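# Close the cabinet's bottom drawer with the robot arms

## Task

Shove the lowest drawer of the cabinet until it is at least 90% closed and no longer moving. Then open the gripper, release it and back the arm away. The drawer must stay shut by itself; closure that holds only because the robot is still pressing does not count.

## Robot and tools

Robot: two 6-joint arms, left_arm and right_arm, each ending in a parallel two-finger gripper with a wrist camera. Their root links sit in the scene frame at left_arm (+0.016, +0.488, 0) m, quat_wxyz (+0.997, 0, 0, +0.073), and right_arm (+0.026, -0.439, 0) m, quat_wxyz (+0.999, 0, 0, -0.034).

Scene frame: origin on the table surface midway between the arms, +z up, +x pointing out across the table, +y toward left_arm. The arm names are labels only and do not match the left or right side of any picture.

Gripper geometry: the fingers extend along the gripper's +z axis and close along its y axis. The reported end_effector_position is the point between the pads when closed, about 2 cm short of the fingertips; closing pushes the tips about 10 mm further along +z.

execute_actions takes "actions", a list holding one item or nothing, plus an optional "pictures" boolean.
- Empty list: no motion; returns the state with camera images.
- Motion: {"rows": [...], "steps": n}. Give 1 to 15 rows and steps from 3 to 15 (default 15); each step lasts 1/30 s. Row k is used on step k, and the final row is reused for any leftover steps.
- Every row is one flat list of 14 numbers covering both arms, even when one arm stays put: left_arm waist, shoulder, elbow, forearm roll, wrist pitch, wrist roll, opening, then the same seven for right_arm.
- The six joint numbers are absolute target angles in radians in each joint's own coordinate, in the same form as the Joint positions line, not offsets. Stated ranges: waist -6.283 to 6.283, shoulder -2.304 to 2.304, elbow -4.224 to 0.061, forearm roll -6.283 to 6.283, wrist pitch -2.164 to 2.164, wrist roll -6.283 to 6.283. The true ends may differ by up to 0.010 rad. If a target goes more than 0.010 rad beyond an end and also lies further out than the last reading, the whole call is rejected and nothing moves. Targets past the true end are clipped to it, and the result may say "joint sent to its limit". That note can refer to an earlier, still-running action. Its absence does not prove there is more room.
- Opening is an absolute value from -1 (closed) to +1 (fully open).
- Wait: {"steps": n} with no rows and n up to 300. No new command is sent. It returns after n steps counted from the previous result, and your reply time counts toward them.

Motion limits: each joint target changes at most 3.14 rad/s, with 0.16 s of ramp-up, and an arm's joints are timed to arrive together. On every step the target may be at most 0.623 rad from the measured angle. If the targets would move the gripper more than 70 mm from where it is, the whole arm's targets are shrunk toward the current angles. Far moves therefore need several calls.

Timing: a result is produced 3 steps before its action finishes. Those last steps, and the simulation generally, keep running while you think and write. Arms keep heading for the last row sent until they have nearly stopped or a step is HELD. After that, only a fresh action moves them on.

Result lines:
- State line, left_arm: … | right_arm: …, gives each gripper's end_effector_position (m), end_effector_quat_wxyz, and linear and angular velocity (m/s, rad/s), all in the scene frame. Positions can be somewhat wrong, more so at long reach.
- Joint positions and Joint velocities: one block per arm with the six joints (rad, rad/s), then the finger pad gap (m, m/s; 0.084 m is fully open).
- grip_measured: the measured opening on the same -1 to +1 scale. To keep hold of something, command a value clearly below it; the lower you go, the harder the squeeze. Fast closing can press harder.
- "joint command not followed": a clearance check altered or blocked some joint targets; the rest of the row was still applied.
- HELD: marks steps on which your row was partly or fully not sent.
- MOTOR HOT at 65 °C; OVER-TEMPERATURE FAULT at 80 °C brakes that arm until it cools. Holding loads, even while idle, heats motors.
- Torque fault: if contact torque reaches a joint's load limit (waist 53.4, shoulder 53.4, elbow 44.5, forearm roll 24, wrist pitch 16.9, wrist roll 16.9 N m), the arm stops, backs that joint off slightly, holds 10 s and drops the rest of the call.

zoom_image: {"camera": one of cam_high, cam_low, cam_left_wrist, cam_right_wrist, "region": [x0, y0, x1, y1]} in pixels of that camera's newest image, with (0, 0) at the top left and a maximum size of 504 by 504. It returns an enlarged view and moves nothing. All four images are 672x504. cam_high looks down from about (1.23, 0.67, 1.22) m, cam_low from about (1.17, 0.05, 0.25) m, and the wrist cameras ride on the hands. Calibration data with K, distortion and T_world_to_cam is supplied but may be off by a few degrees and millimetres.

read_manual: optional section "licences"; returns the URDF licence texts and does not move anything.

finished_scene: {"scene": number of the current scene}. A reply that makes no tool call ends everything.

Cautions: keep the arms from hitting or pressing on each other. Push the drawer steadily rather than slamming or ramming it. Drop nothing and knock nothing off the table. Expect occasional outside tugs on held parts or bumps to loose items. Finish by opening the gripper, withdrawing, and checking that the drawer stays closed and still.

Each tool is called after "Call:" by a JSON object that holds its "api" and its "payload".

## Session

Call:
{"api": "execute_actions", "payload": {"actions": []}}

Scene clock: 0.00 s of 3900.00 s.
left_arm: end_effector_position=(+0.0656, +0.9076, +0.2478) grip_measured=+1.00 end_effector_quat_wxyz=(-0.036, +0.476, +0.853, -0.211) end_effector_velocity=(+0.000, -0.000, -0.000) end_effector_angular_velocity=(-0.001, -0.000, -0.001) | right_arm: end_effector_position=(+0.4991, -0.5843, +0.2529) grip_measured=+1.00 end_effector_quat_wxyz=(-0.189, +0.692, +0.599, -0.356) end_effector_velocity=(+0.000, -0.000, +0.002) end_effector_angular_velocity=(+0.000, -0.002, +0.000)
Joint positions: left_arm=[ 1.201 -0.37  -0.995  0.216 -1.028 -0.925  0.084] | right_arm=[-0.093 -0.759 -1.46  -0.282 -1.495 -1.448  0.084]
Joint velocities: left_arm=[-0.    -0.     0.     0.     0.     0.001  0.   ] | right_arm=[-0.     0.003 -0.     0.    -0.001 -0.001  0.   ]
camera_calibration (this result's frames):
cam_left_wrist: T_world_to_cam=[[0.793469, 0.448262, -0.411666, -0.324167], [0.547562, -0.821061, 0.161351, 0.738187], [-0.265676, -0.35344, -0.896938, 0.693108], [0, 0, 0, 1]] pos_world=[0.037155, 0.99638, 0.369119]
cam_right_wrist: T_world_to_cam=[[0.705837, -0.18631, -0.683435, -0.257876], [-0.00279558, -0.965518, 0.26032, -0.564049], [-0.708369, -0.181833, -0.682019, 0.552084], [0, 0, 0, 1]] pos_world=[0.571521, -0.492257, 0.347124]

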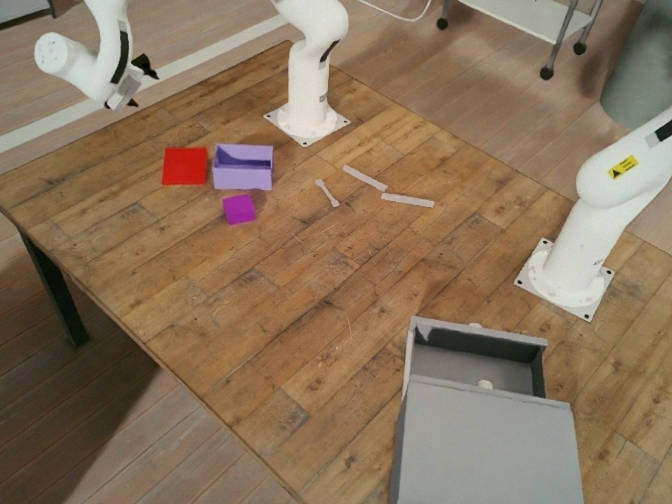

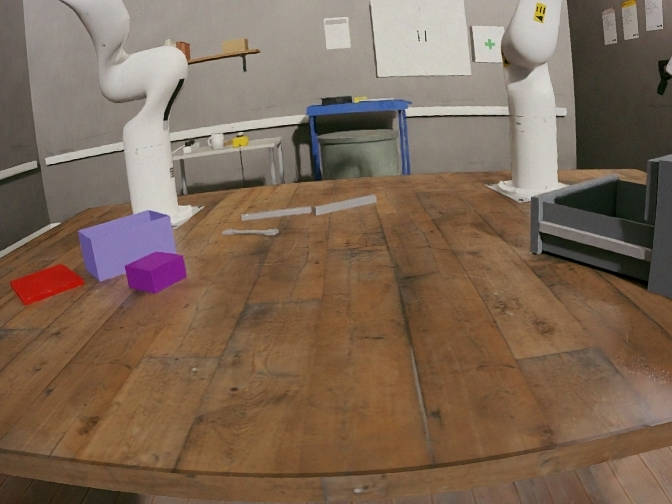

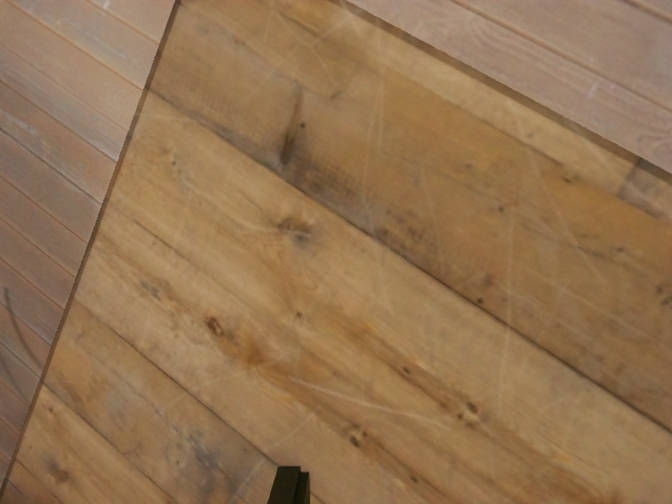

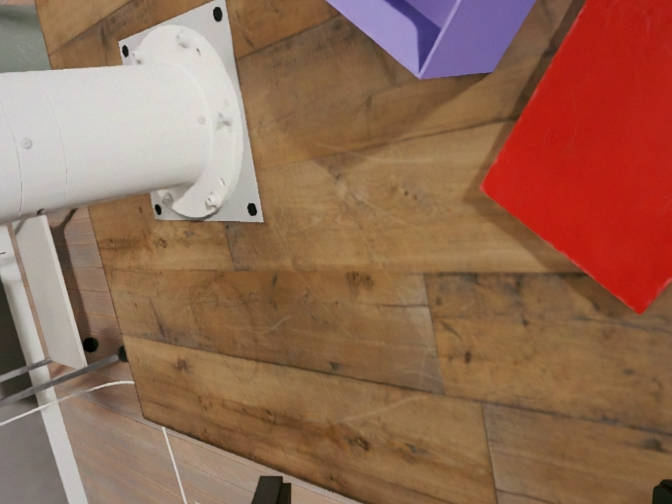

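Call:
{"api": "zoom_image", "payload": {"camera": "cam_high", "region": [380, 294, 600, 504]}}

Call:
{"api": "zoom_image", "payload": {"camera": "cam_low", "region": [472, 130, 672, 330]}}

Call:
{"api": "zoom_image", "payload": {"camera": "cam_high", "region": [490, 200, 650, 340]}}

Call:
{"api": "zoom_image", "payload": {"camera": "cam_high", "region": [240, 60, 380, 170]}}

Region (380, 294, 600, 504) of cam_high's 672x504 image, scaled by 2.291, with more detail than that image has; it fills the top 481 rows of this view, and the rest is white.

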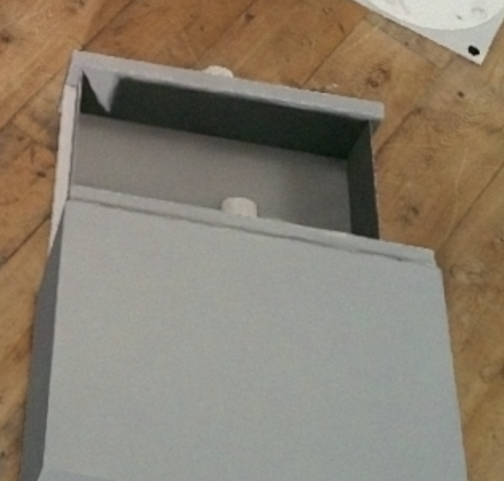

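Region (472, 130, 672, 330) of cam_low's 672x504 image, scaled by 2.520, with more detail than that image has.

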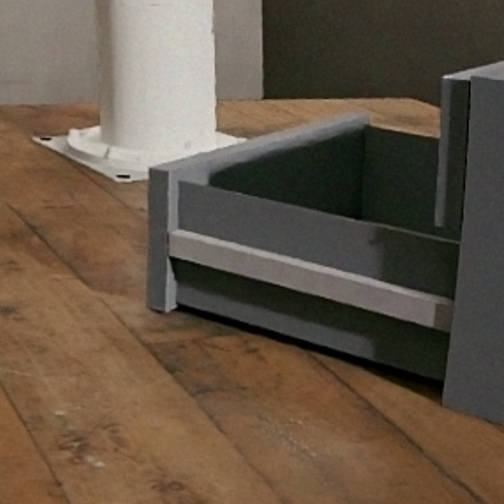

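Region (490, 200, 650, 340) of cam_high's 672x504 image, scaled by 3.150, with more detail than that image has; it fills the top 441 rows of this view, and the rest is white.

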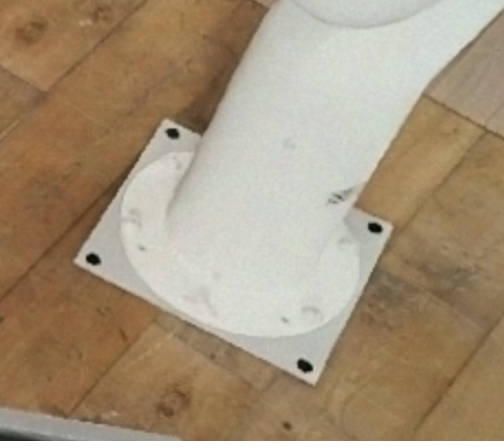

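Region (240, 60, 380, 170) of cam_high's 672x504 image, scaled by 3.600, with more detail than that image has; it fills the top 396 rows of this view, and the rest is white.

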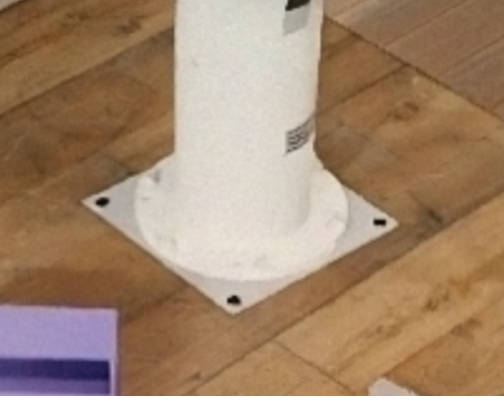

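Call:
{"api": "zoom_image", "payload": {"camera": "cam_low", "region": [592, 145, 672, 305]}}

Call:
{"api": "zoom_image", "payload": {"camera": "cam_low", "region": [510, 165, 630, 275]}}

Call:
{"api": "zoom_image", "payload": {"camera": "cam_high", "region": [390, 305, 500, 415]}}

Call:
{"api": "zoom_image", "payload": {"camera": "cam_high", "region": [480, 315, 590, 425]}}

Region (592, 145, 672, 305) of cam_low's 672x504 image, scaled by 3.150, with more detail than that image has.

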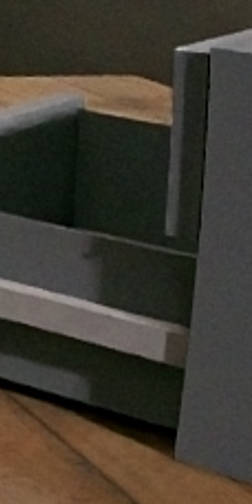

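Region (510, 165, 630, 275) of cam_low's 672x504 image, scaled by 4.200, with more detail than that image has; it fills the top 462 rows of this view, and the rest is white.

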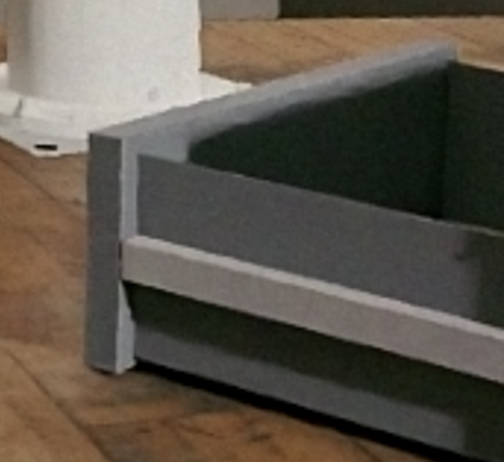

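Region (390, 305, 500, 415) of cam_high's 672x504 image, scaled by 4.582, with more detail than that image has.

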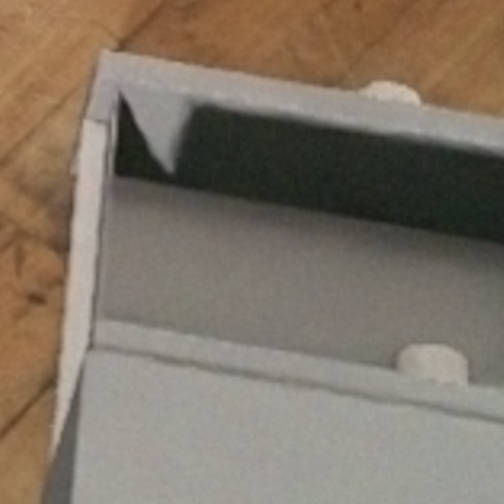

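Region (480, 315, 590, 425) of cam_high's 672x504 image, scaled by 4.582, with more detail than that image has.

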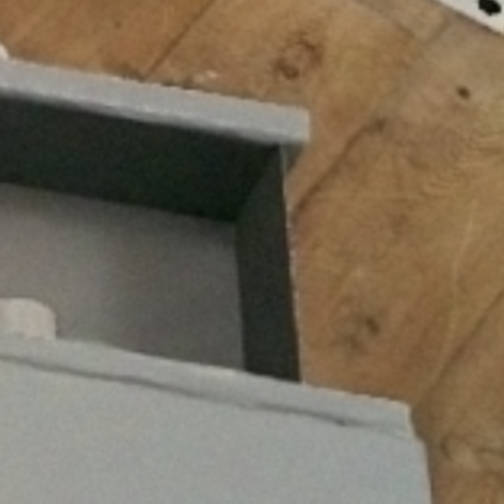

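Call:
{"api": "zoom_image", "payload": {"camera": "cam_low", "region": [140, 170, 240, 250]}}

Call:
{"api": "zoom_image", "payload": {"camera": "cam_low", "region": [470, 160, 580, 220]}}

Call:
{"api": "zoom_image", "payload": {"camera": "cam_low", "region": [480, 0, 672, 150]}}

Region (140, 170, 240, 250) of cam_low's 672x504 image, scaled by 5.040, with more detail than that image has; it fills the top 403 rows of this view, and the rest is white.

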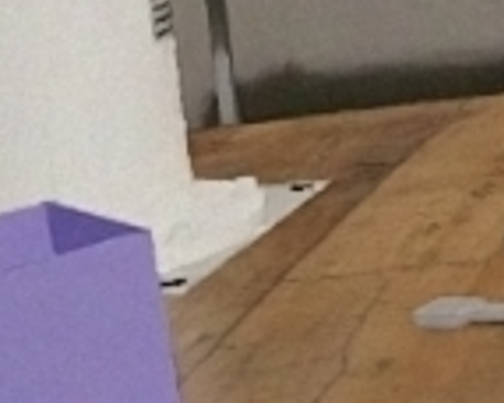

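Region (470, 160, 580, 220) of cam_low's 672x504 image, scaled by 4.582, with more detail than that image has; it fills the top 275 rows of this view, and the rest is white.

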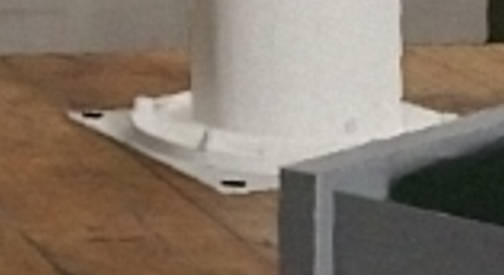

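Region (480, 0, 672, 150) of cam_low's 672x504 image, scaled by 2.625, with more detail than that image has; it fills the top 394 rows of this view, and the rest is white.

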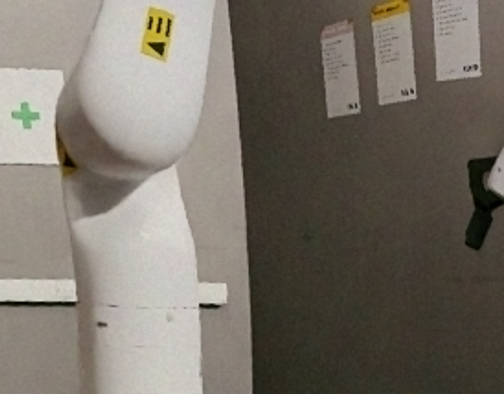

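Call:
{"api": "execute_actions", "payload": {"actions": [{"rows":[[1.2007,-0.3699,-0.994,0.2152,-1.0277,-0.9237,0.85,-0.093,-0.759,-1.46,-0.282,-1.495,-1.448,1],[1.1999,-0.3694,-0.9907,0.2126,-1.0266,-0.9195,0.65,-0.093,-0.759,-1.46,-0.282,-1.495,-1.448,1],[1.1983,-0.3685,-0.9844,0.2075,-1.0245,-0.9114,0.45,-0.093,-0.759,-1.46,-0.282,-1.495,-1.448,1],[1.1958,-0.3671,-0.9744,0.1995,-1.021,-0.8986,0.25,-0.093,-0.759,-1.46,-0.282,-1.495,-1.448,1],[1.1921,-0.3652,-0.9607,0.1886,-1.0158,-0.8812,0.05,-0.093,-0.759,-1.46,-0.282,-1.495,-1.448,1],[1.1872,-0.3628,-0.9434,0.1749,-1.0088,-0.8594,-0.15,-0.093,-0.759,-1.46,-0.282,-1.495,-1.448,1],[1.1812,-0.3599,-0.9232,0.159,-0.9999,-0.8341,-0.35,-0.093,-0.759,-1.46,-0.282,-1.495,-1.448,1],[1.174,-0.3567,-0.9006,0.1412,-0.989,-0.8062,-0.5,-0.093,-0.759,-1.46,-0.282,-1.495,-1.448,1],[1.1658,-0.3533,-0.8765,0.1224,-0.9762,-0.7767,-0.63,-0.093,-0.759,-1.46,-0.282,-1.495,-1.448,1],[1.1567,-0.3498,-0.8516,0.1031,-0.9619,-0.7466,-0.74,-0.093,-0.759,-1.46,-0.282,-1.495,-1.448,1],[1.1468,-0.3462,-0.8264,0.0836,-0.9461,-0.7164,-0.83,-0.093,-0.759,-1.46,-0.282,-1.495,-1.448,1],[1.1362,-0.3426,-0.801,0.0641,-0.929,-0.6863,-0.9,-0.093,-0.759,-1.46,-0.282,-1.495,-1.448,1],[1.1247,-0.3389,-0.7753,0.0444,-0.9103,-0.6562,-0.95,-0.093,-0.759,-1.46,-0.282,-1.495,-1.448,1],[1.1124,-0.3351,-0.7493,0.0247,-0.8903,-0.626,-0.98,-0.093,-0.759,-1.46,-0.282,-1.495,-1.448,1],[1.0992,-0.3313,-0.7231,0.0048,-0.8689,-0.5959,-1,-0.093,-0.759,-1.46,-0.282,-1.495,-1.448,1]],"steps":15}]}}

Call:
{"api": "execute_actions", "payload": {"actions": [{"rows":[[1.0847,-0.3274,-0.6968,-0.0151,-0.8461,-0.5657,-1,-0.093,-0.759,-1.46,-0.282,-1.495,-1.448,1],[1.0686,-0.3236,-0.6704,-0.0352,-0.8222,-0.5356,-1,-0.093,-0.759,-1.46,-0.282,-1.495,-1.448,1],[1.0508,-0.3197,-0.6441,-0.0554,-0.7971,-0.5055,-1,-0.093,-0.759,-1.46,-0.282,-1.495,-1.448,1],[1.0311,-0.3157,-0.6179,-0.0756,-0.771,-0.4753,-1,-0.093,-0.759,-1.46,-0.282,-1.495,-1.448,1],[1.009,-0.3118,-0.5921,-0.096,-0.7439,-0.4452,-1,-0.093,-0.759,-1.46,-0.282,-1.495,-1.448,1],[0.9845,-0.308,-0.5666,-0.1165,-0.7159,-0.415,-1,-0.093,-0.759,-1.46,-0.282,-1.495,-1.448,1],[0.9571,-0.3041,-0.5415,-0.1371,-0.6871,-0.3849,-1,-0.093,-0.759,-1.46,-0.282,-1.495,-1.448,1],[0.9263,-0.3003,-0.5168,-0.1578,-0.6575,-0.3548,-1,-0.093,-0.759,-1.46,-0.282,-1.495,-1.448,1],[0.8918,-0.2964,-0.4928,-0.1786,-0.6271,-0.3246,-1,-0.093,-0.759,-1.46,-0.282,-1.495,-1.448,1],[0.8536,-0.2926,-0.4694,-0.1995,-0.5962,-0.2945,-1,-0.093,-0.759,-1.46,-0.282,-1.495,-1.448,1],[0.8122,-0.289,-0.4474,-0.2202,-0.5653,-0.2648,-1,-0.093,-0.759,-1.46,-0.282,-1.495,-1.448,1],[0.7683,-0.2854,-0.4269,-0.2405,-0.5346,-0.2357,-1,-0.093,-0.759,-1.46,-0.282,-1.495,-1.448,1],[0.7219,-0.2821,-0.4081,-0.2605,-0.5045,-0.2074,-1,-0.093,-0.759,-1.46,-0.282,-1.495,-1.448,1],[0.6735,-0.2789,-0.3911,-0.2801,-0.4749,-0.1801,-1,-0.093,-0.759,-1.46,-0.282,-1.495,-1.448,1],[0.6232,-0.276,-0.3759,-0.2993,-0.446,-0.1553,-1,-0.093,-0.759,-1.46,-0.282,-1.495,-1.448,1]],"steps":15}]}}

Call:
{"api": "execute_actions", "payload": {"actions": [{"rows":[[0.5711,-0.2732,-0.3626,-0.3181,-0.4178,-0.1329,-1,-0.093,-0.759,-1.46,-0.282,-1.495,-1.448,1],[0.5174,-0.2707,-0.3509,-0.3365,-0.3903,-0.1127,-1,-0.093,-0.759,-1.46,-0.282,-1.495,-1.448,1],[0.4624,-0.2684,-0.3405,-0.3547,-0.3631,-0.0945,-1,-0.093,-0.759,-1.46,-0.282,-1.495,-1.448,1],[0.4066,-0.2662,-0.3314,-0.3727,-0.3361,-0.0781,-1,-0.093,-0.759,-1.46,-0.282,-1.495,-1.448,1],[0.3506,-0.2643,-0.3234,-0.3904,-0.3091,-0.0636,-1,-0.093,-0.759,-1.46,-0.282,-1.495,-1.448,1],[0.2948,-0.2625,-0.3165,-0.4078,-0.2821,-0.0507,-1,-0.093,-0.759,-1.46,-0.282,-1.495,-1.448,1],[0.2396,-0.261,-0.3104,-0.425,-0.255,-0.0396,-1,-0.093,-0.759,-1.46,-0.282,-1.495,-1.448,1],[0.186,-0.2596,-0.3052,-0.4418,-0.2278,-0.03,-1,-0.093,-0.759,-1.46,-0.282,-1.495,-1.448,1],[0.135,-0.2586,-0.3009,-0.4579,-0.1994,-0.0221,-1,-0.093,-0.759,-1.46,-0.282,-1.495,-1.448,1],[0.0874,-0.2582,-0.2977,-0.4734,-0.1689,-0.0157,-1,-0.093,-0.759,-1.46,-0.282,-1.495,-1.448,1],[0.0436,-0.2583,-0.2954,-0.4879,-0.1369,-0.0107,-1,-0.093,-0.759,-1.46,-0.282,-1.495,-1.448,1],[0.0041,-0.2591,-0.294,-0.5012,-0.104,-0.0069,-1,-0.093,-0.759,-1.46,-0.282,-1.495,-1.448,1],[-0.0308,-0.2603,-0.2934,-0.5134,-0.0714,-0.0042,-1,-0.093,-0.759,-1.46,-0.282,-1.495,-1.448,1],[-0.0612,-0.262,-0.2934,-0.5242,-0.0399,-0.0024,-1,-0.093,-0.759,-1.46,-0.282,-1.495,-1.448,1],[-0.087,-0.2641,-0.2939,-0.5336,-0.0104,-0.0012,-1,-0.093,-0.759,-1.46,-0.282,-1.495,-1.448,1]],"steps":15}]}}

Call:
{"api": "execute_actions", "payload": {"actions": [{"rows":[[-0.1082,-0.2663,-0.2948,-0.5415,0.0161,-0.0005,-1,-0.093,-0.759,-1.46,-0.282,-1.495,-1.448,1],[-0.1251,-0.2687,-0.296,-0.5479,0.0397,-0.0002,-1,-0.093,-0.759,-1.46,-0.282,-1.495,-1.448,1],[-0.1377,-0.2711,-0.2972,-0.5529,0.0599,0,-1,-0.093,-0.759,-1.46,-0.282,-1.495,-1.448,1],[-0.1462,-0.2735,-0.2987,-0.5563,0.0769,0,-1,-0.093,-0.759,-1.46,-0.282,-1.495,-1.448,1],[-0.151,-0.2761,-0.3002,-0.5585,0.0912,0,-1,-0.093,-0.759,-1.46,-0.282,-1.495,-1.448,1],[-0.1531,-0.2787,-0.3019,-0.5597,0.1035,0,-1,-0.093,-0.759,-1.46,-0.282,-1.495,-1.448,1],[-0.1528,-0.2815,-0.3037,-0.56,0.1142,0,-1,-0.093,-0.759,-1.46,-0.282,-1.495,-1.448,1],[-0.1517,-0.2845,-0.3056,-0.56,0.1245,0,-1,-0.093,-0.759,-1.46,-0.282,-1.495,-1.448,1],[-0.1505,-0.2878,-0.3077,-0.56,0.1356,0,-1,-0.093,-0.759,-1.46,-0.282,-1.495,-1.448,1],[-0.1492,-0.2916,-0.3102,-0.56,0.1479,0,-1,-0.093,-0.759,-1.46,-0.282,-1.495,-1.448,1],[-0.1477,-0.2962,-0.3131,-0.56,0.1622,0,-1,-0.093,-0.759,-1.46,-0.282,-1.495,-1.448,1],[-0.146,-0.3017,-0.3166,-0.56,0.1787,0,-1,-0.093,-0.759,-1.46,-0.282,-1.495,-1.448,1],[-0.1441,-0.3083,-0.3208,-0.56,0.1976,0,-1,-0.093,-0.759,-1.46,-0.282,-1.495,-1.448,1],[-0.142,-0.3159,-0.3256,-0.56,0.2183,0,-1,-0.093,-0.759,-1.46,-0.282,-1.495,-1.448,1],[-0.1397,-0.3245,-0.3311,-0.56,0.2407,0,-1,-0.093,-0.759,-1.46,-0.282,-1.495,-1.448,1]],"steps":15}]}}

Call:
{"api": "execute_actions", "payload": {"actions": [{"rows":[[-0.1374,-0.334,-0.3371,-0.56,0.2644,0,-1,-0.093,-0.759,-1.46,-0.282,-1.495,-1.448,1],[-0.1349,-0.3442,-0.3436,-0.56,0.2889,0,-1,-0.093,-0.759,-1.46,-0.282,-1.495,-1.448,1],[-0.1325,-0.3548,-0.3504,-0.56,0.3134,0,-1,-0.093,-0.759,-1.46,-0.282,-1.495,-1.448,1],[-0.1301,-0.3658,-0.3574,-0.56,0.3379,0,-1,-0.093,-0.759,-1.46,-0.282,-1.495,-1.448,1],[-0.1277,-0.3772,-0.3648,-0.56,0.3624,0,-1,-0.093,-0.759,-1.46,-0.282,-1.495,-1.448,1],[-0.1253,-0.3889,-0.3724,-0.56,0.3869,0,-1,-0.093,-0.759,-1.46,-0.282,-1.495,-1.448,1],[-0.1229,-0.401,-0.3802,-0.56,0.4114,0,-1,-0.093,-0.759,-1.46,-0.282,-1.495,-1.448,1],[-0.1205,-0.4133,-0.3883,-0.56,0.4359,0,-1,-0.093,-0.759,-1.46,-0.282,-1.495,-1.448,1],[-0.1181,-0.4259,-0.3967,-0.56,0.4604,0,-1,-0.093,-0.759,-1.46,-0.282,-1.495,-1.448,1],[-0.1156,-0.4389,-0.4053,-0.56,0.4849,0,-1,-0.093,-0.759,-1.46,-0.282,-1.495,-1.448,1],[-0.1132,-0.452,-0.4142,-0.56,0.5094,0,-1,-0.093,-0.759,-1.46,-0.282,-1.495,-1.448,1],[-0.1107,-0.4655,-0.4234,-0.56,0.5339,0,-1,-0.093,-0.759,-1.46,-0.282,-1.495,-1.448,1],[-0.1082,-0.4787,-0.4325,-0.56,0.5576,0,-1,-0.093,-0.759,-1.46,-0.282,-1.495,-1.448,1],[-0.1059,-0.4917,-0.4414,-0.56,0.5803,0,-1,-0.093,-0.759,-1.46,-0.282,-1.495,-1.448,1],[-0.1037,-0.5038,-0.4499,-0.56,0.6014,0,-1,-0.093,-0.759,-1.46,-0.282,-1.495,-1.448,1]],"steps":15}]}}

Call:
{"api": "execute_actions", "payload": {"actions": [{"rows":[[-0.1016,-0.5152,-0.458,-0.56,0.6209,0,-1,-0.093,-0.759,-1.46,-0.282,-1.495,-1.448,1],[-0.0997,-0.5258,-0.4655,-0.56,0.6387,0,-1,-0.093,-0.759,-1.46,-0.282,-1.495,-1.448,1],[-0.098,-0.5355,-0.4724,-0.56,0.6549,0,-1,-0.093,-0.759,-1.46,-0.282,-1.495,-1.448,1],[-0.0964,-0.5444,-0.4788,-0.56,0.6695,0,-1,-0.093,-0.759,-1.46,-0.282,-1.495,-1.448,1],[-0.095,-0.5523,-0.4846,-0.56,0.6825,0,-1,-0.093,-0.759,-1.46,-0.282,-1.495,-1.448,1],[-0.0937,-0.5593,-0.4896,-0.56,0.6939,0,-1,-0.093,-0.759,-1.46,-0.282,-1.495,-1.448,1],[-0.0926,-0.5653,-0.4941,-0.56,0.7036,0,-1,-0.093,-0.759,-1.46,-0.282,-1.495,-1.448,1],[-0.0917,-0.5704,-0.4978,-0.56,0.7117,0,-1,-0.093,-0.759,-1.46,-0.282,-1.495,-1.448,1],[-0.091,-0.5744,-0.5008,-0.56,0.7182,0,-1,-0.093,-0.759,-1.46,-0.282,-1.495,-1.448,1],[-0.0905,-0.5775,-0.503,-0.56,0.7231,0,-1,-0.093,-0.759,-1.46,-0.282,-1.495,-1.448,1],[-0.0901,-0.5795,-0.5045,-0.56,0.7263,0,-1,-0.093,-0.759,-1.46,-0.282,-1.495,-1.448,1],[-0.0899,-0.5806,-0.5053,-0.56,0.728,0,-1,-0.093,-0.759,-1.46,-0.282,-1.495,-1.448,1],[-0.0899,-0.5806,-0.5053,-0.56,0.728,0,-1,-0.093,-0.759,-1.46,-0.282,-1.495,-1.448,1],[-0.0899,-0.5793,-0.5044,-0.56,0.7254,0,-1,-0.093,-0.759,-1.46,-0.282,-1.495,-1.448,1],[-0.0899,-0.5753,-0.5017,-0.56,0.7178,0,-1,-0.093,-0.759,-1.46,-0.282,-1.495,-1.448,1]],"steps":15}], "pictures": true}}

Call:
{"api": "execute_actions", "payload": {"actions": [{"rows":[[-0.0899,-0.5673,-0.4963,-0.56,0.7025,0,-1,-0.093,-0.759,-1.46,-0.282,-1.495,-1.448,1],[-0.0899,-0.5548,-0.4878,-0.56,0.6784,0,-1,-0.093,-0.759,-1.46,-0.282,-1.495,-1.448,1],[-0.0899,-0.5381,-0.4765,-0.56,0.6462,0,-1,-0.093,-0.759,-1.46,-0.282,-1.495,-1.448,1],[-0.0899,-0.5179,-0.4627,-0.56,0.6074,0,-1,-0.093,-0.759,-1.46,-0.282,-1.495,-1.448,1],[-0.0899,-0.4956,-0.4476,-0.56,0.5645,0,-1,-0.093,-0.759,-1.46,-0.282,-1.495,-1.448,1],[-0.0899,-0.4722,-0.4317,-0.56,0.5195,0,-1,-0.093,-0.759,-1.46,-0.282,-1.495,-1.448,1],[-0.0899,-0.4486,-0.4157,-0.56,0.474,0,-1,-0.093,-0.759,-1.46,-0.282,-1.495,-1.448,1],[-0.0899,-0.425,-0.3996,-0.56,0.4286,0,-1,-0.093,-0.759,-1.46,-0.282,-1.495,-1.448,1],[-0.0899,-0.4021,-0.3841,-0.56,0.3846,0,-1,-0.093,-0.759,-1.46,-0.282,-1.495,-1.448,1],[-0.0899,-0.3809,-0.3697,-0.56,0.3437,0,-1,-0.093,-0.759,-1.46,-0.282,-1.495,-1.448,1],[-0.0899,-0.362,-0.3569,-0.56,0.3074,0,-1,-0.093,-0.759,-1.46,-0.282,-1.495,-1.448,1],[-0.0899,-0.3461,-0.3461,-0.56,0.2768,0,-1,-0.093,-0.759,-1.46,-0.282,-1.495,-1.448,1],[-0.0899,-0.3336,-0.3376,-0.56,0.2528,0,-1,-0.093,-0.759,-1.46,-0.282,-1.495,-1.448,1],[-0.0899,-0.3251,-0.3319,-0.56,0.2364,0,-1,-0.093,-0.759,-1.46,-0.282,-1.495,-1.448,1],[-0.0899,-0.3206,-0.3288,-0.56,0.2277,0,-1,-0.093,-0.759,-1.46,-0.282,-1.495,-1.448,1]],"steps":15}], "pictures": true}}

Call:
{"api": "zoom_image", "payload": {"camera": "cam_low", "region": [572, 145, 672, 305]}}

Scene clock: 29.80 s of 3900.00 s.
left_arm: end_effector_position=(+0.0860, +0.8588, +0.2191) grip_measured=-0.85 end_effector_quat_wxyz=(+0.014, +0.523, +0.822, -0.226) end_effector_velocity=(+0.126, -0.289, -0.168) end_effector_angular_velocity=(-0.446, -0.538, -0.523) | right_arm: end_effector_position=(+0.4992, -0.5845, +0.2530) grip_measured=+1.00 end_effector_quat_wxyz=(-0.189, +0.692, +0.599, -0.356) end_effector_velocity=(-0.000, -0.000, -0.001) end_effector_angular_velocity=(+0.000, +0.001, +0.001)
Joint positions: left_arm=[ 1.168 -0.355 -0.886  0.13  -0.979 -0.789  0.007] | right_arm=[-0.093 -0.759 -1.46  -0.282 -1.495 -1.448  0.084]
Joint velocities: left_arm=[-0.231  0.091  0.652 -0.508  0.355  0.787 -0.152] | right_arm=[-0.    -0.002  0.    -0.     0.001 -0.    -0.   ]
Steps of this call (steps 1 to 90: nothing new was sent; then 26.40 s passed at rest; steps 91 to 102: the first 12 steps of this action). Readings (joint positions):
91: left_arm=[1.201 -0.370 -0.995 0.216 -1.028 -0.925] | right_arm=[-0.093 -0.759 -1.460 -0.282 -1.495 -1.448]
92: left_arm=[1.201 -0.370 -0.995 0.215 -1.028 -0.924] | right_arm=[-0.093 -0.759 -1.460 -0.282 -1.495 -1.448]
94: left_arm=[1.200 -0.369 -0.991 0.213 -1.026 -0.920] | right_arm=[-0.093 -0.759 -1.460 -0.282 -1.495 -1.448]
98: left_arm=[1.191 -0.365 -0.959 0.187 -1.014 -0.878] | right_arm=[-0.093 -0.759 -1.460 -0.282 -1.495 -1.448]
102: the state above

Scene clock: 30.30 s of 3900.00 s.
left_arm: end_effector_position=(+0.1606, +0.6946, +0.1309) grip_measured=-1.00 end_effector_quat_wxyz=(+0.106, +0.695, +0.685, -0.190) end_effector_velocity=(+0.161, -0.334, -0.151) end_effector_angular_velocity=(+0.133, -0.475, -1.145) | right_arm: end_effector_position=(+0.4992, -0.5845, +0.2530) grip_measured=+1.00 end_effector_quat_wxyz=(-0.189, +0.692, +0.599, -0.356) end_effector_velocity=(+0.000, +0.000, -0.000) end_effector_angular_velocity=(+0.000, -0.001, +0.000)
Joint positions: left_arm=[ 0.91  -0.3   -0.513 -0.162 -0.649 -0.349  0.   ] | right_arm=[-0.093 -0.759 -1.46  -0.282 -1.495 -1.448  0.084]
Joint velocities: left_arm=[-0.976  0.108  0.684 -0.595  0.853  0.862  0.   ] | right_arm=[ 0. -0. -0.  0.  0. -0. -0.]
Steps of this call (steps 1 to 3: the last 3 steps of your previous action; steps 4 to 15: the first 12 steps of this action). Readings (joint positions):
4: left_arm=[1.130 -0.341 -0.792 0.057 -0.919 -0.677] | right_arm=[-0.093 -0.759 -1.460 -0.282 -1.495 -1.448]
5: left_arm=[1.119 -0.338 -0.766 0.038 -0.900 -0.647] | right_arm=[-0.093 -0.759 -1.460 -0.282 -1.495 -1.448]
7: left_arm=[1.092 -0.330 -0.715 -0.001 -0.859 -0.587] | right_arm=[-0.093 -0.759 -1.460 -0.282 -1.495 -1.448]
11: left_arm=[1.019 -0.315 -0.611 -0.081 -0.761 -0.467] | right_arm=[-0.093 -0.759 -1.460 -0.282 -1.495 -1.448]
15: the state above

Scene clock: 30.80 s of 3900.00 s.
left_arm: end_effector_position=(+0.2425, +0.5454, +0.0826) grip_measured=-1.00 end_effector_quat_wxyz=(+0.044, +0.913, +0.398, -0.083) end_effector_velocity=(+0.172, -0.251, -0.053) end_effector_angular_velocity=(+0.527, -0.560, -1.306) | right_arm: end_effector_position=(+0.4992, -0.5845, +0.2530) grip_measured=+1.00 end_effector_quat_wxyz=(-0.189, +0.692, +0.599, -0.356) end_effector_velocity=(-0.000, -0.000, +0.001) end_effector_angular_velocity=(-0.001, -0.000, -0.000)
Joint positions: left_arm=[ 0.204 -0.261 -0.31  -0.436 -0.232 -0.038  0.   ] | right_arm=[-0.093 -0.759 -1.46  -0.282 -1.495 -1.448  0.084]
Joint velocities: left_arm=[-1.543  0.032  0.153 -0.497  0.884  0.283  0.   ] | right_arm=[ 0.     0.001  0.    -0.    -0.001  0.     0.   ]
Steps of this call (steps 1 to 3: the last 3 steps of your previous action; steps 4 to 15: the first 12 steps of this action). Readings (joint positions):
4: left_arm=[0.759 -0.286 -0.431 -0.240 -0.534 -0.237] | right_arm=[-0.093 -0.759 -1.460 -0.282 -1.495 -1.448]
5: left_arm=[0.715 -0.283 -0.413 -0.259 -0.506 -0.211] | right_arm=[-0.093 -0.759 -1.460 -0.282 -1.495 -1.448]
7: left_arm=[0.622 -0.277 -0.383 -0.296 -0.451 -0.164] | right_arm=[-0.093 -0.759 -1.460 -0.282 -1.495 -1.448]
11: left_arm=[0.417 -0.267 -0.338 -0.367 -0.343 -0.088] | right_arm=[-0.093 -0.759 -1.460 -0.282 -1.495 -1.448]
15: the state above

Scene clock: 31.30 s of 3900.00 s.
left_arm: end_effector_position=(+0.3163, +0.5047, +0.0730) grip_measured=-1.00 end_effector_quat_wxyz=(-0.015, +0.959, +0.275, +0.071) end_effector_velocity=(+0.071, +0.046, -0.013) end_effector_angular_velocity=(+0.192, -0.238, +0.015) | right_arm: end_effector_position=(+0.4992, -0.5845, +0.2530) grip_measured=+1.00 end_effector_quat_wxyz=(-0.189, +0.692, +0.599, -0.356) end_effector_velocity=(+0.000, +0.000, +0.001) end_effector_angular_velocity=(+0.001, -0.002, +0.000)
Joint positions: left_arm=[-0.147 -0.288 -0.307 -0.559  0.129 -0.     0.   ] | right_arm=[-0.093 -0.759 -1.46  -0.282 -1.495 -1.448  0.084]
Joint velocities: left_arm=[-0.004 -0.116 -0.047 -0.016  0.362  0.001  0.   ] | right_arm=[ 0.     0.001  0.     0.001  0.    -0.001  0.   ]
Steps of this call (steps 1 to 3: the last 3 steps of your previous action; steps 4 to 15: the first 12 steps of this action). Readings (joint positions):
4: left_arm=[0.019 -0.260 -0.297 -0.497 -0.104 -0.012] | right_arm=[-0.093 -0.759 -1.460 -0.282 -1.495 -1.448]
5: left_arm=[-0.018 -0.262 -0.296 -0.510 -0.071 -0.008] | right_arm=[-0.093 -0.759 -1.460 -0.282 -1.495 -1.448]
7: left_arm=[-0.077 -0.266 -0.296 -0.531 -0.011 -0.004] | right_arm=[-0.093 -0.759 -1.460 -0.282 -1.495 -1.448]
11: left_arm=[-0.136 -0.275 -0.300 -0.553 0.076 -0.001] | right_arm=[-0.093 -0.759 -1.460 -0.282 -1.495 -1.448]
15: the state above

Scene clock: 31.80 s of 3900.00 s.
left_arm: end_effector_position=(+0.3953, +0.5543, +0.0675) grip_measured=-1.00 end_effector_quat_wxyz=(-0.067, +0.936, +0.281, +0.199) end_effector_velocity=(+0.183, +0.118, -0.014) end_effector_angular_velocity=(+0.401, -0.484, +0.061) | right_arm: end_effector_position=(+0.4992, -0.5845, +0.2530) grip_measured=+1.00 end_effector_quat_wxyz=(-0.189, +0.692, +0.599, -0.356) end_effector_velocity=(+0.000, +0.000, -0.000) end_effector_angular_velocity=(-0.000, +0.000, +0.000)
Joint positions: left_arm=[-0.119 -0.419 -0.393 -0.56   0.446  0.     0.   ] | right_arm=[-0.093 -0.759 -1.46  -0.282 -1.495 -1.448  0.084]
Joint velocities: left_arm=[ 0.072 -0.374 -0.249 -0.     0.731  0.001  0.   ] | right_arm=[ 0.    -0.    -0.    -0.    -0.     0.001 -0.   ]
Steps of this call (steps 1 to 3: the last 3 steps of your previous action; steps 4 to 15: the first 12 steps of this action). Readings (joint positions):
4: left_arm=[-0.143 -0.308 -0.319 -0.560 0.191 -0.000] | right_arm=[-0.093 -0.759 -1.460 -0.282 -1.495 -1.448]
5: left_arm=[-0.142 -0.315 -0.324 -0.560 0.211 -0.000] | right_arm=[-0.093 -0.759 -1.460 -0.282 -1.495 -1.448]
7: left_arm=[-0.138 -0.331 -0.335 -0.560 0.254 -0.000] | right_arm=[-0.093 -0.759 -1.460 -0.282 -1.495 -1.448]
11: left_arm=[-0.129 -0.372 -0.361 -0.560 0.348 -0.000] | right_arm=[-0.093 -0.759 -1.460 -0.282 -1.495 -1.448]
15: the state above

Scene clock: 32.30 s of 3900.00 s.
left_arm: end_effector_position=(+0.4620, +0.5975, +0.0621) grip_measured=-1.00 end_effector_quat_wxyz=(-0.114, +0.905, +0.280, +0.299) end_effector_velocity=(+0.046, +0.030, -0.005) end_effector_angular_velocity=(+0.105, -0.120, +0.014) | right_arm: end_effector_position=(+0.4992, -0.5845, +0.2530) grip_measured=+1.00 end_effector_quat_wxyz=(-0.189, +0.692, +0.599, -0.356) end_effector_velocity=(-0.000, +0.000, -0.000) end_effector_angular_velocity=(+0.001, -0.000, +0.000)
Joint positions: left_arm=[-0.092 -0.571 -0.498 -0.56   0.712  0.     0.   ] | right_arm=[-0.093 -0.759 -1.46  -0.282 -1.495 -1.448  0.084]
Joint velocities: left_arm=[ 0.021 -0.116 -0.084 -0.     0.186 -0.     0.   ] | right_arm=[ 0.    -0.     0.     0.001  0.001 -0.001  0.   ]
Steps of this call (steps 1 to 3: the last 3 steps of your previous action; steps 4 to 15: the first 12 steps of this action). Readings (joint positions):
4: left_arm=[-0.110 -0.471 -0.427 -0.560 0.542 0.000] | right_arm=[-0.093 -0.759 -1.460 -0.282 -1.495 -1.448]
5: left_arm=[-0.107 -0.484 -0.436 -0.560 0.565 0.000] | right_arm=[-0.093 -0.759 -1.460 -0.282 -1.495 -1.448]
7: left_arm=[-0.103 -0.508 -0.453 -0.560 0.607 0.000] | right_arm=[-0.093 -0.759 -1.460 -0.282 -1.495 -1.448]
11: left_arm=[-0.096 -0.547 -0.481 -0.560 0.673 0.000] | right_arm=[-0.093 -0.759 -1.460 -0.282 -1.495 -1.448]
15: the state above
camera_calibration (this result's frames):
cam_left_wrist: T_world_to_cam=[[0.582989, -0.81053, -0.0562566, 0.251115], [-0.675753, -0.445275, -0.587442, 0.68362], [0.45109, 0.380488, -0.807308, -0.252964], [0, 0, 0, 1]] pos_world=[0.42967, 0.604185, 0.211494]
cam_right_wrist: T_world_to_cam=[[0.706252, -0.186451, -0.682968, -0.258361], [-0.00301451, -0.96548, 0.26046, -0.5641], [-0.707954, -0.181892, -0.682434, 0.552111], [0, 0, 0, 1]] pos_world=[0.571636, -0.492375, 0.347253]

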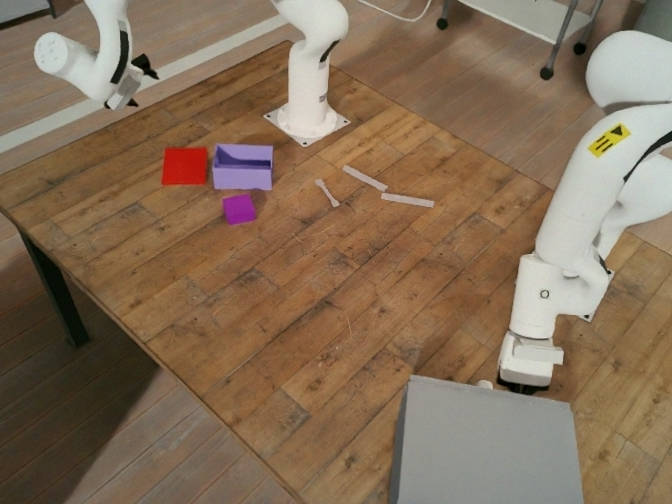

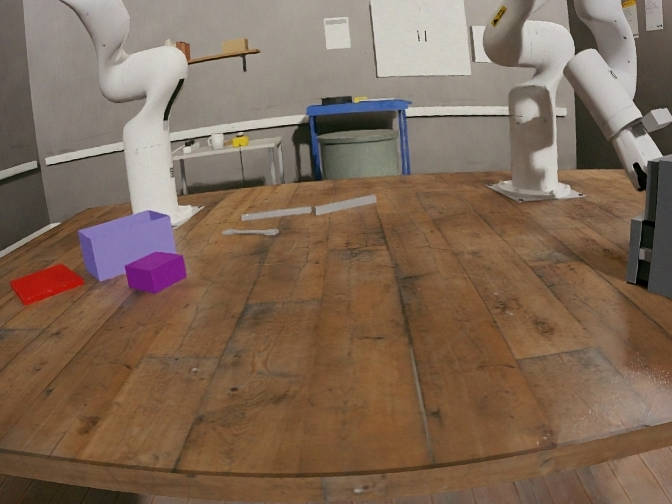

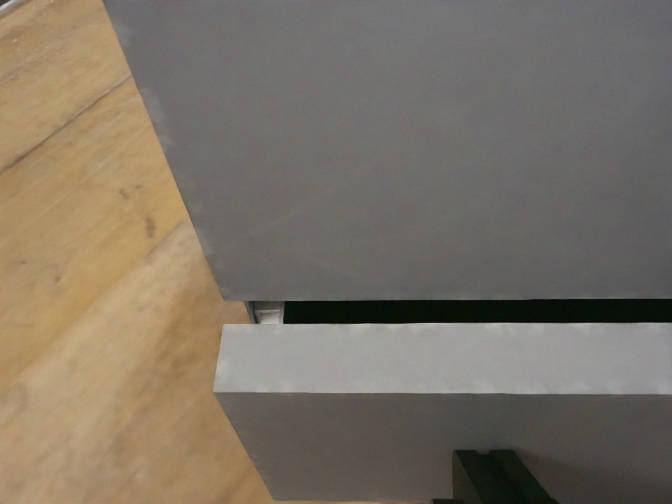

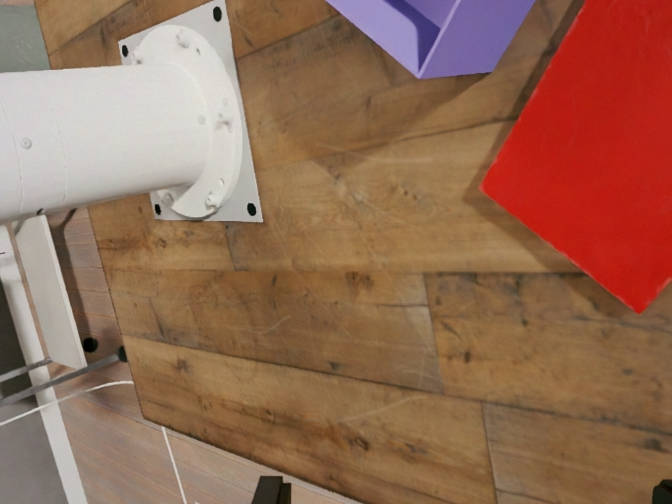

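Scene clock: 32.80 s of 3900.00 s.
left_arm: end_effector_position=(+0.3930, +0.5634, +0.0654) grip_measured=-1.00 end_effector_quat_wxyz=(-0.067, +0.934, +0.296, +0.191) end_effector_velocity=(-0.316, -0.162, +0.029) end_effector_angular_velocity=(-0.691, +0.788, +0.015) | right_arm: end_effector_position=(+0.4992, -0.5845, +0.2530) grip_measured=+1.00 end_effector_quat_wxyz=(-0.189, +0.692, +0.599, -0.356) end_effector_velocity=(-0.000, +0.000, +0.000) end_effector_angular_velocity=(-0.001, -0.000, -0.001)
Joint positions: left_arm=[-0.09  -0.424 -0.399 -0.56   0.428 -0.     0.   ] | right_arm=[-0.093 -0.759 -1.46  -0.282 -1.495 -1.448  0.084]
Joint velocities: left_arm=[-0.     0.636  0.432 -0.    -1.215  0.001  0.   ] | right_arm=[-0.     0.001  0.     0.    -0.     0.001 -0.   ]
Steps of this call (steps 1 to 3: the last 3 steps of your previous action; steps 4 to 15: the first 12 steps of this action). Readings (joint positions):
4: left_arm=[-0.090 -0.577 -0.503 -0.560 0.722 0.000] | right_arm=[-0.093 -0.759 -1.460 -0.282 -1.495 -1.448]
5: left_arm=[-0.090 -0.575 -0.502 -0.560 0.717 -0.000] | right_arm=[-0.093 -0.759 -1.460 -0.282 -1.495 -1.448]
7: left_arm=[-0.090 -0.563 -0.494 -0.560 0.694 -0.000] | right_arm=[-0.093 -0.759 -1.460 -0.282 -1.495 -1.448]
11: left_arm=[-0.090 -0.506 -0.455 -0.560 0.586 -0.000] | right_arm=[-0.093 -0.759 -1.460 -0.282 -1.495 -1.448]
15: the state above
camera_calibration (this result's frames):
cam_left_wrist: T_world_to_cam=[[0.582232, -0.81236, -0.0328265, 0.263719], [-0.760459, -0.529863, -0.37543, 0.690792], [0.28759, 0.24355, -0.926269, -0.0569984], [0, 0, 0, 1]] pos_world=[0.388166, 0.594142, 0.215205]
cam_right_wrist: T_world_to_cam=[[0.706252, -0.186451, -0.682968, -0.258361], [-0.00301455, -0.96548, 0.26046, -0.5641], [-0.707954, -0.181891, -0.682434, 0.552111], [0, 0, 0, 1]] pos_world=[0.571636, -0.492375, 0.347253]

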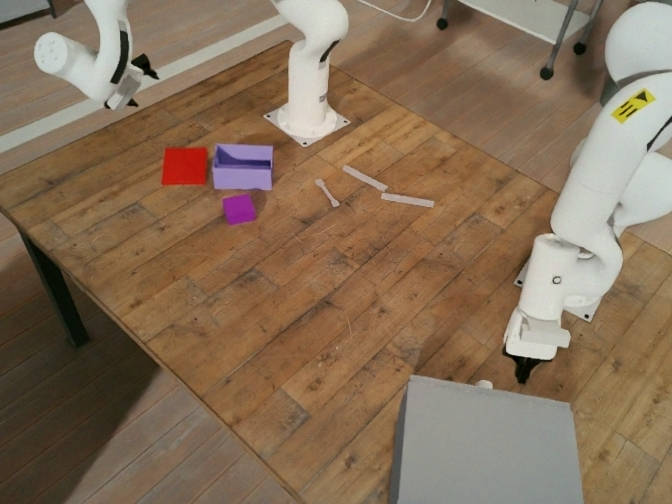

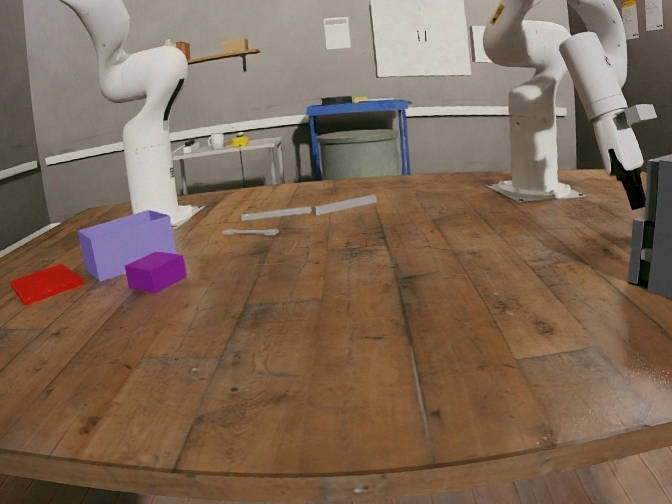

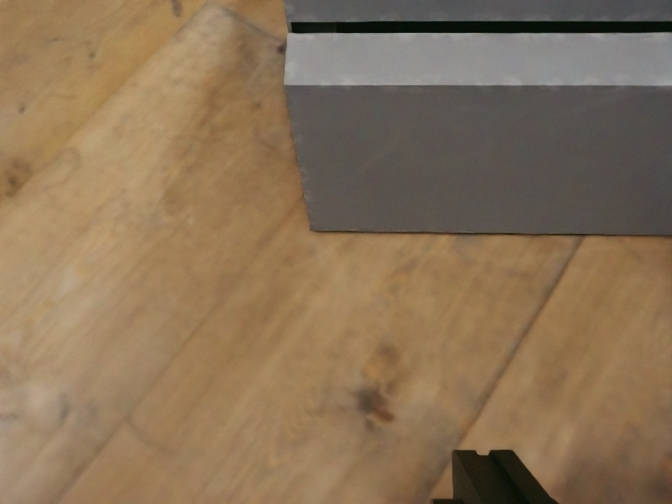

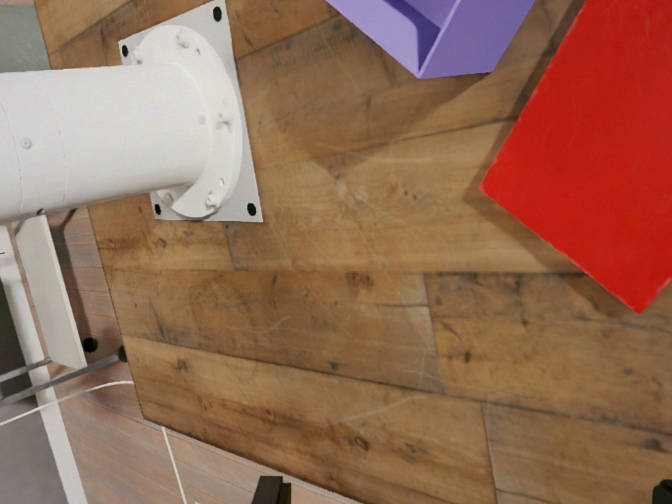

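Region (572, 145, 672, 305) of cam_low's 672x504 image, scaled by 3.150, with more detail than that image has; it fills the left 315 columns of this view, and the rest is white.

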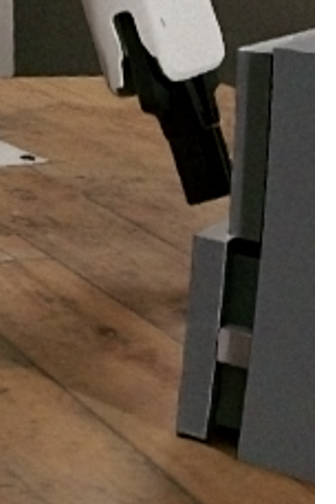

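Call:
{"api": "execute_actions", "payload": {"actions": []}}

Scene clock: 33.27 s of 3900.00 s.
left_arm: end_effector_position=(+0.3395, +0.5359, +0.0715) grip_measured=-1.00 end_effector_quat_wxyz=(-0.034, +0.946, +0.302, +0.113) end_effector_velocity=(-0.003, -0.002, +0.001) end_effector_angular_velocity=(-0.007, +0.008, +0.000) | right_arm: end_effector_position=(+0.4992, -0.5845, +0.2530) grip_measured=+1.00 end_effector_quat_wxyz=(-0.189, +0.692, +0.599, -0.356) end_effector_velocity=(-0.000, -0.000, +0.000) end_effector_angular_velocity=(-0.000, +0.000, -0.002)
Joint positions: left_arm=[-0.09  -0.322 -0.329 -0.56   0.229  0.     0.   ] | right_arm=[-0.093 -0.759 -1.46  -0.282 -1.495 -1.448  0.084]
Joint velocities: left_arm=[ 0.     0.007  0.005 -0.    -0.012  0.     0.   ] | right_arm=[-0.001  0.001  0.     0.    -0.     0.001 -0.   ]
Kept back: nothing.
Steps of this call (steps 1 to 3: the last 3 steps of your previous action; steps 4 to 14: the robot went on to your last target). Readings (joint positions):
1: left_arm=[-0.090 -0.403 -0.385 -0.560 0.388 -0.000] | right_arm=[-0.093 -0.759 -1.460 -0.282 -1.495 -1.448]
2: left_arm=[-0.090 -0.383 -0.372 -0.560 0.350 -0.000] | right_arm=[-0.093 -0.759 -1.460 -0.282 -1.495 -1.448]
4: left_arm=[-0.090 -0.351 -0.349 -0.560 0.288 -0.000] | right_arm=[-0.093 -0.759 -1.460 -0.282 -1.495 -1.448]
8: left_arm=[-0.090 -0.326 -0.332 -0.560 0.238 -0.000] | right_arm=[-0.093 -0.759 -1.460 -0.282 -1.495 -1.448]
14: the state above
camera_calibration (this result's frames):
cam_left_wrist: T_world_to_cam=[[0.579727, -0.81465, -0.0161723, 0.273556], [-0.798271, -0.563868, -0.211699, 0.657219], [0.163342, 0.135638, -0.977201, 0.074328], [0, 0, 0, 1]] pos_world=[0.35391, 0.583355, 0.21619]
cam_right_wrist: T_world_to_cam=[[0.706252, -0.186451, -0.682967, -0.258361], [-0.00301457, -0.96548, 0.26046, -0.5641], [-0.707954, -0.181891, -0.682434, 0.552111], [0, 0, 0, 1]] pos_world=[0.571636, -0.492375, 0.347253]

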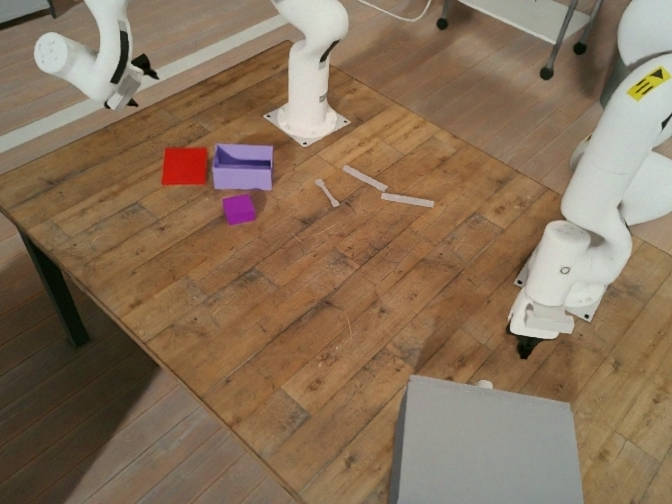

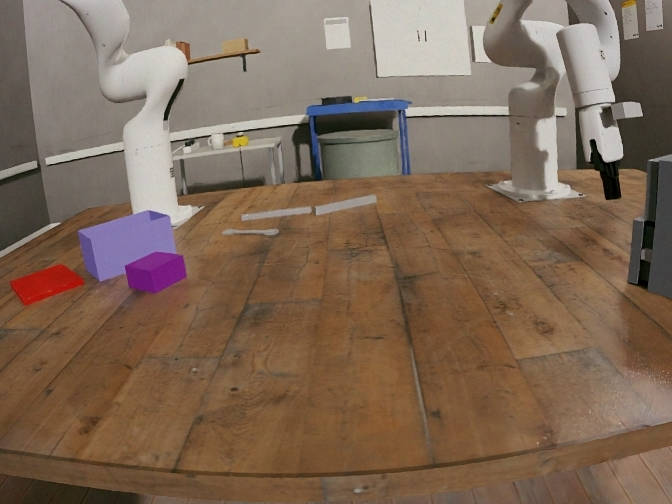

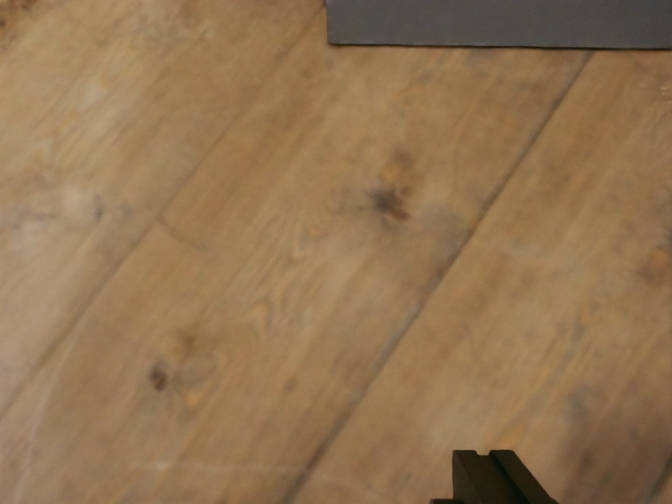

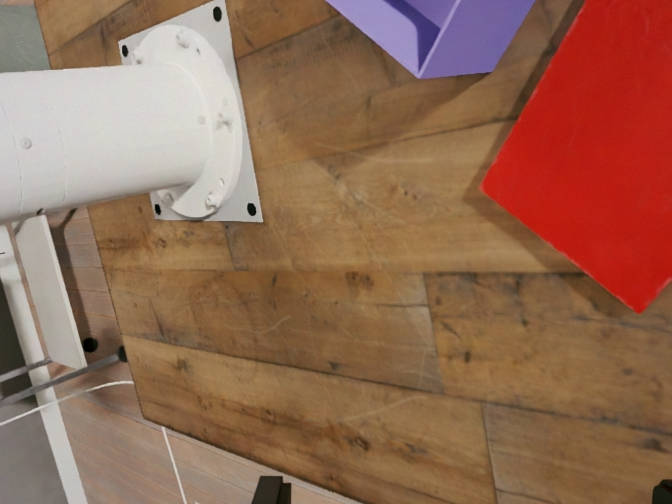

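Call:
{"api": "zoom_image", "payload": {"camera": "cam_low", "region": [572, 145, 672, 305]}}

Region (572, 145, 672, 305) of cam_low's 672x504 image, scaled by 3.150, with more detail than that image has; it fills the left 315 columns of this view, and the rest is white.

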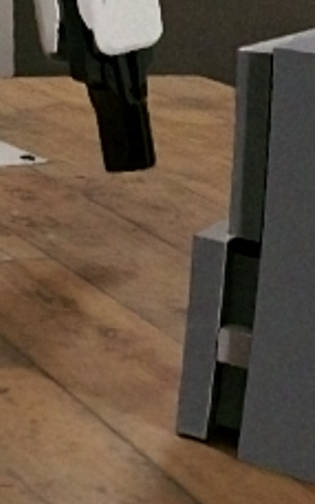

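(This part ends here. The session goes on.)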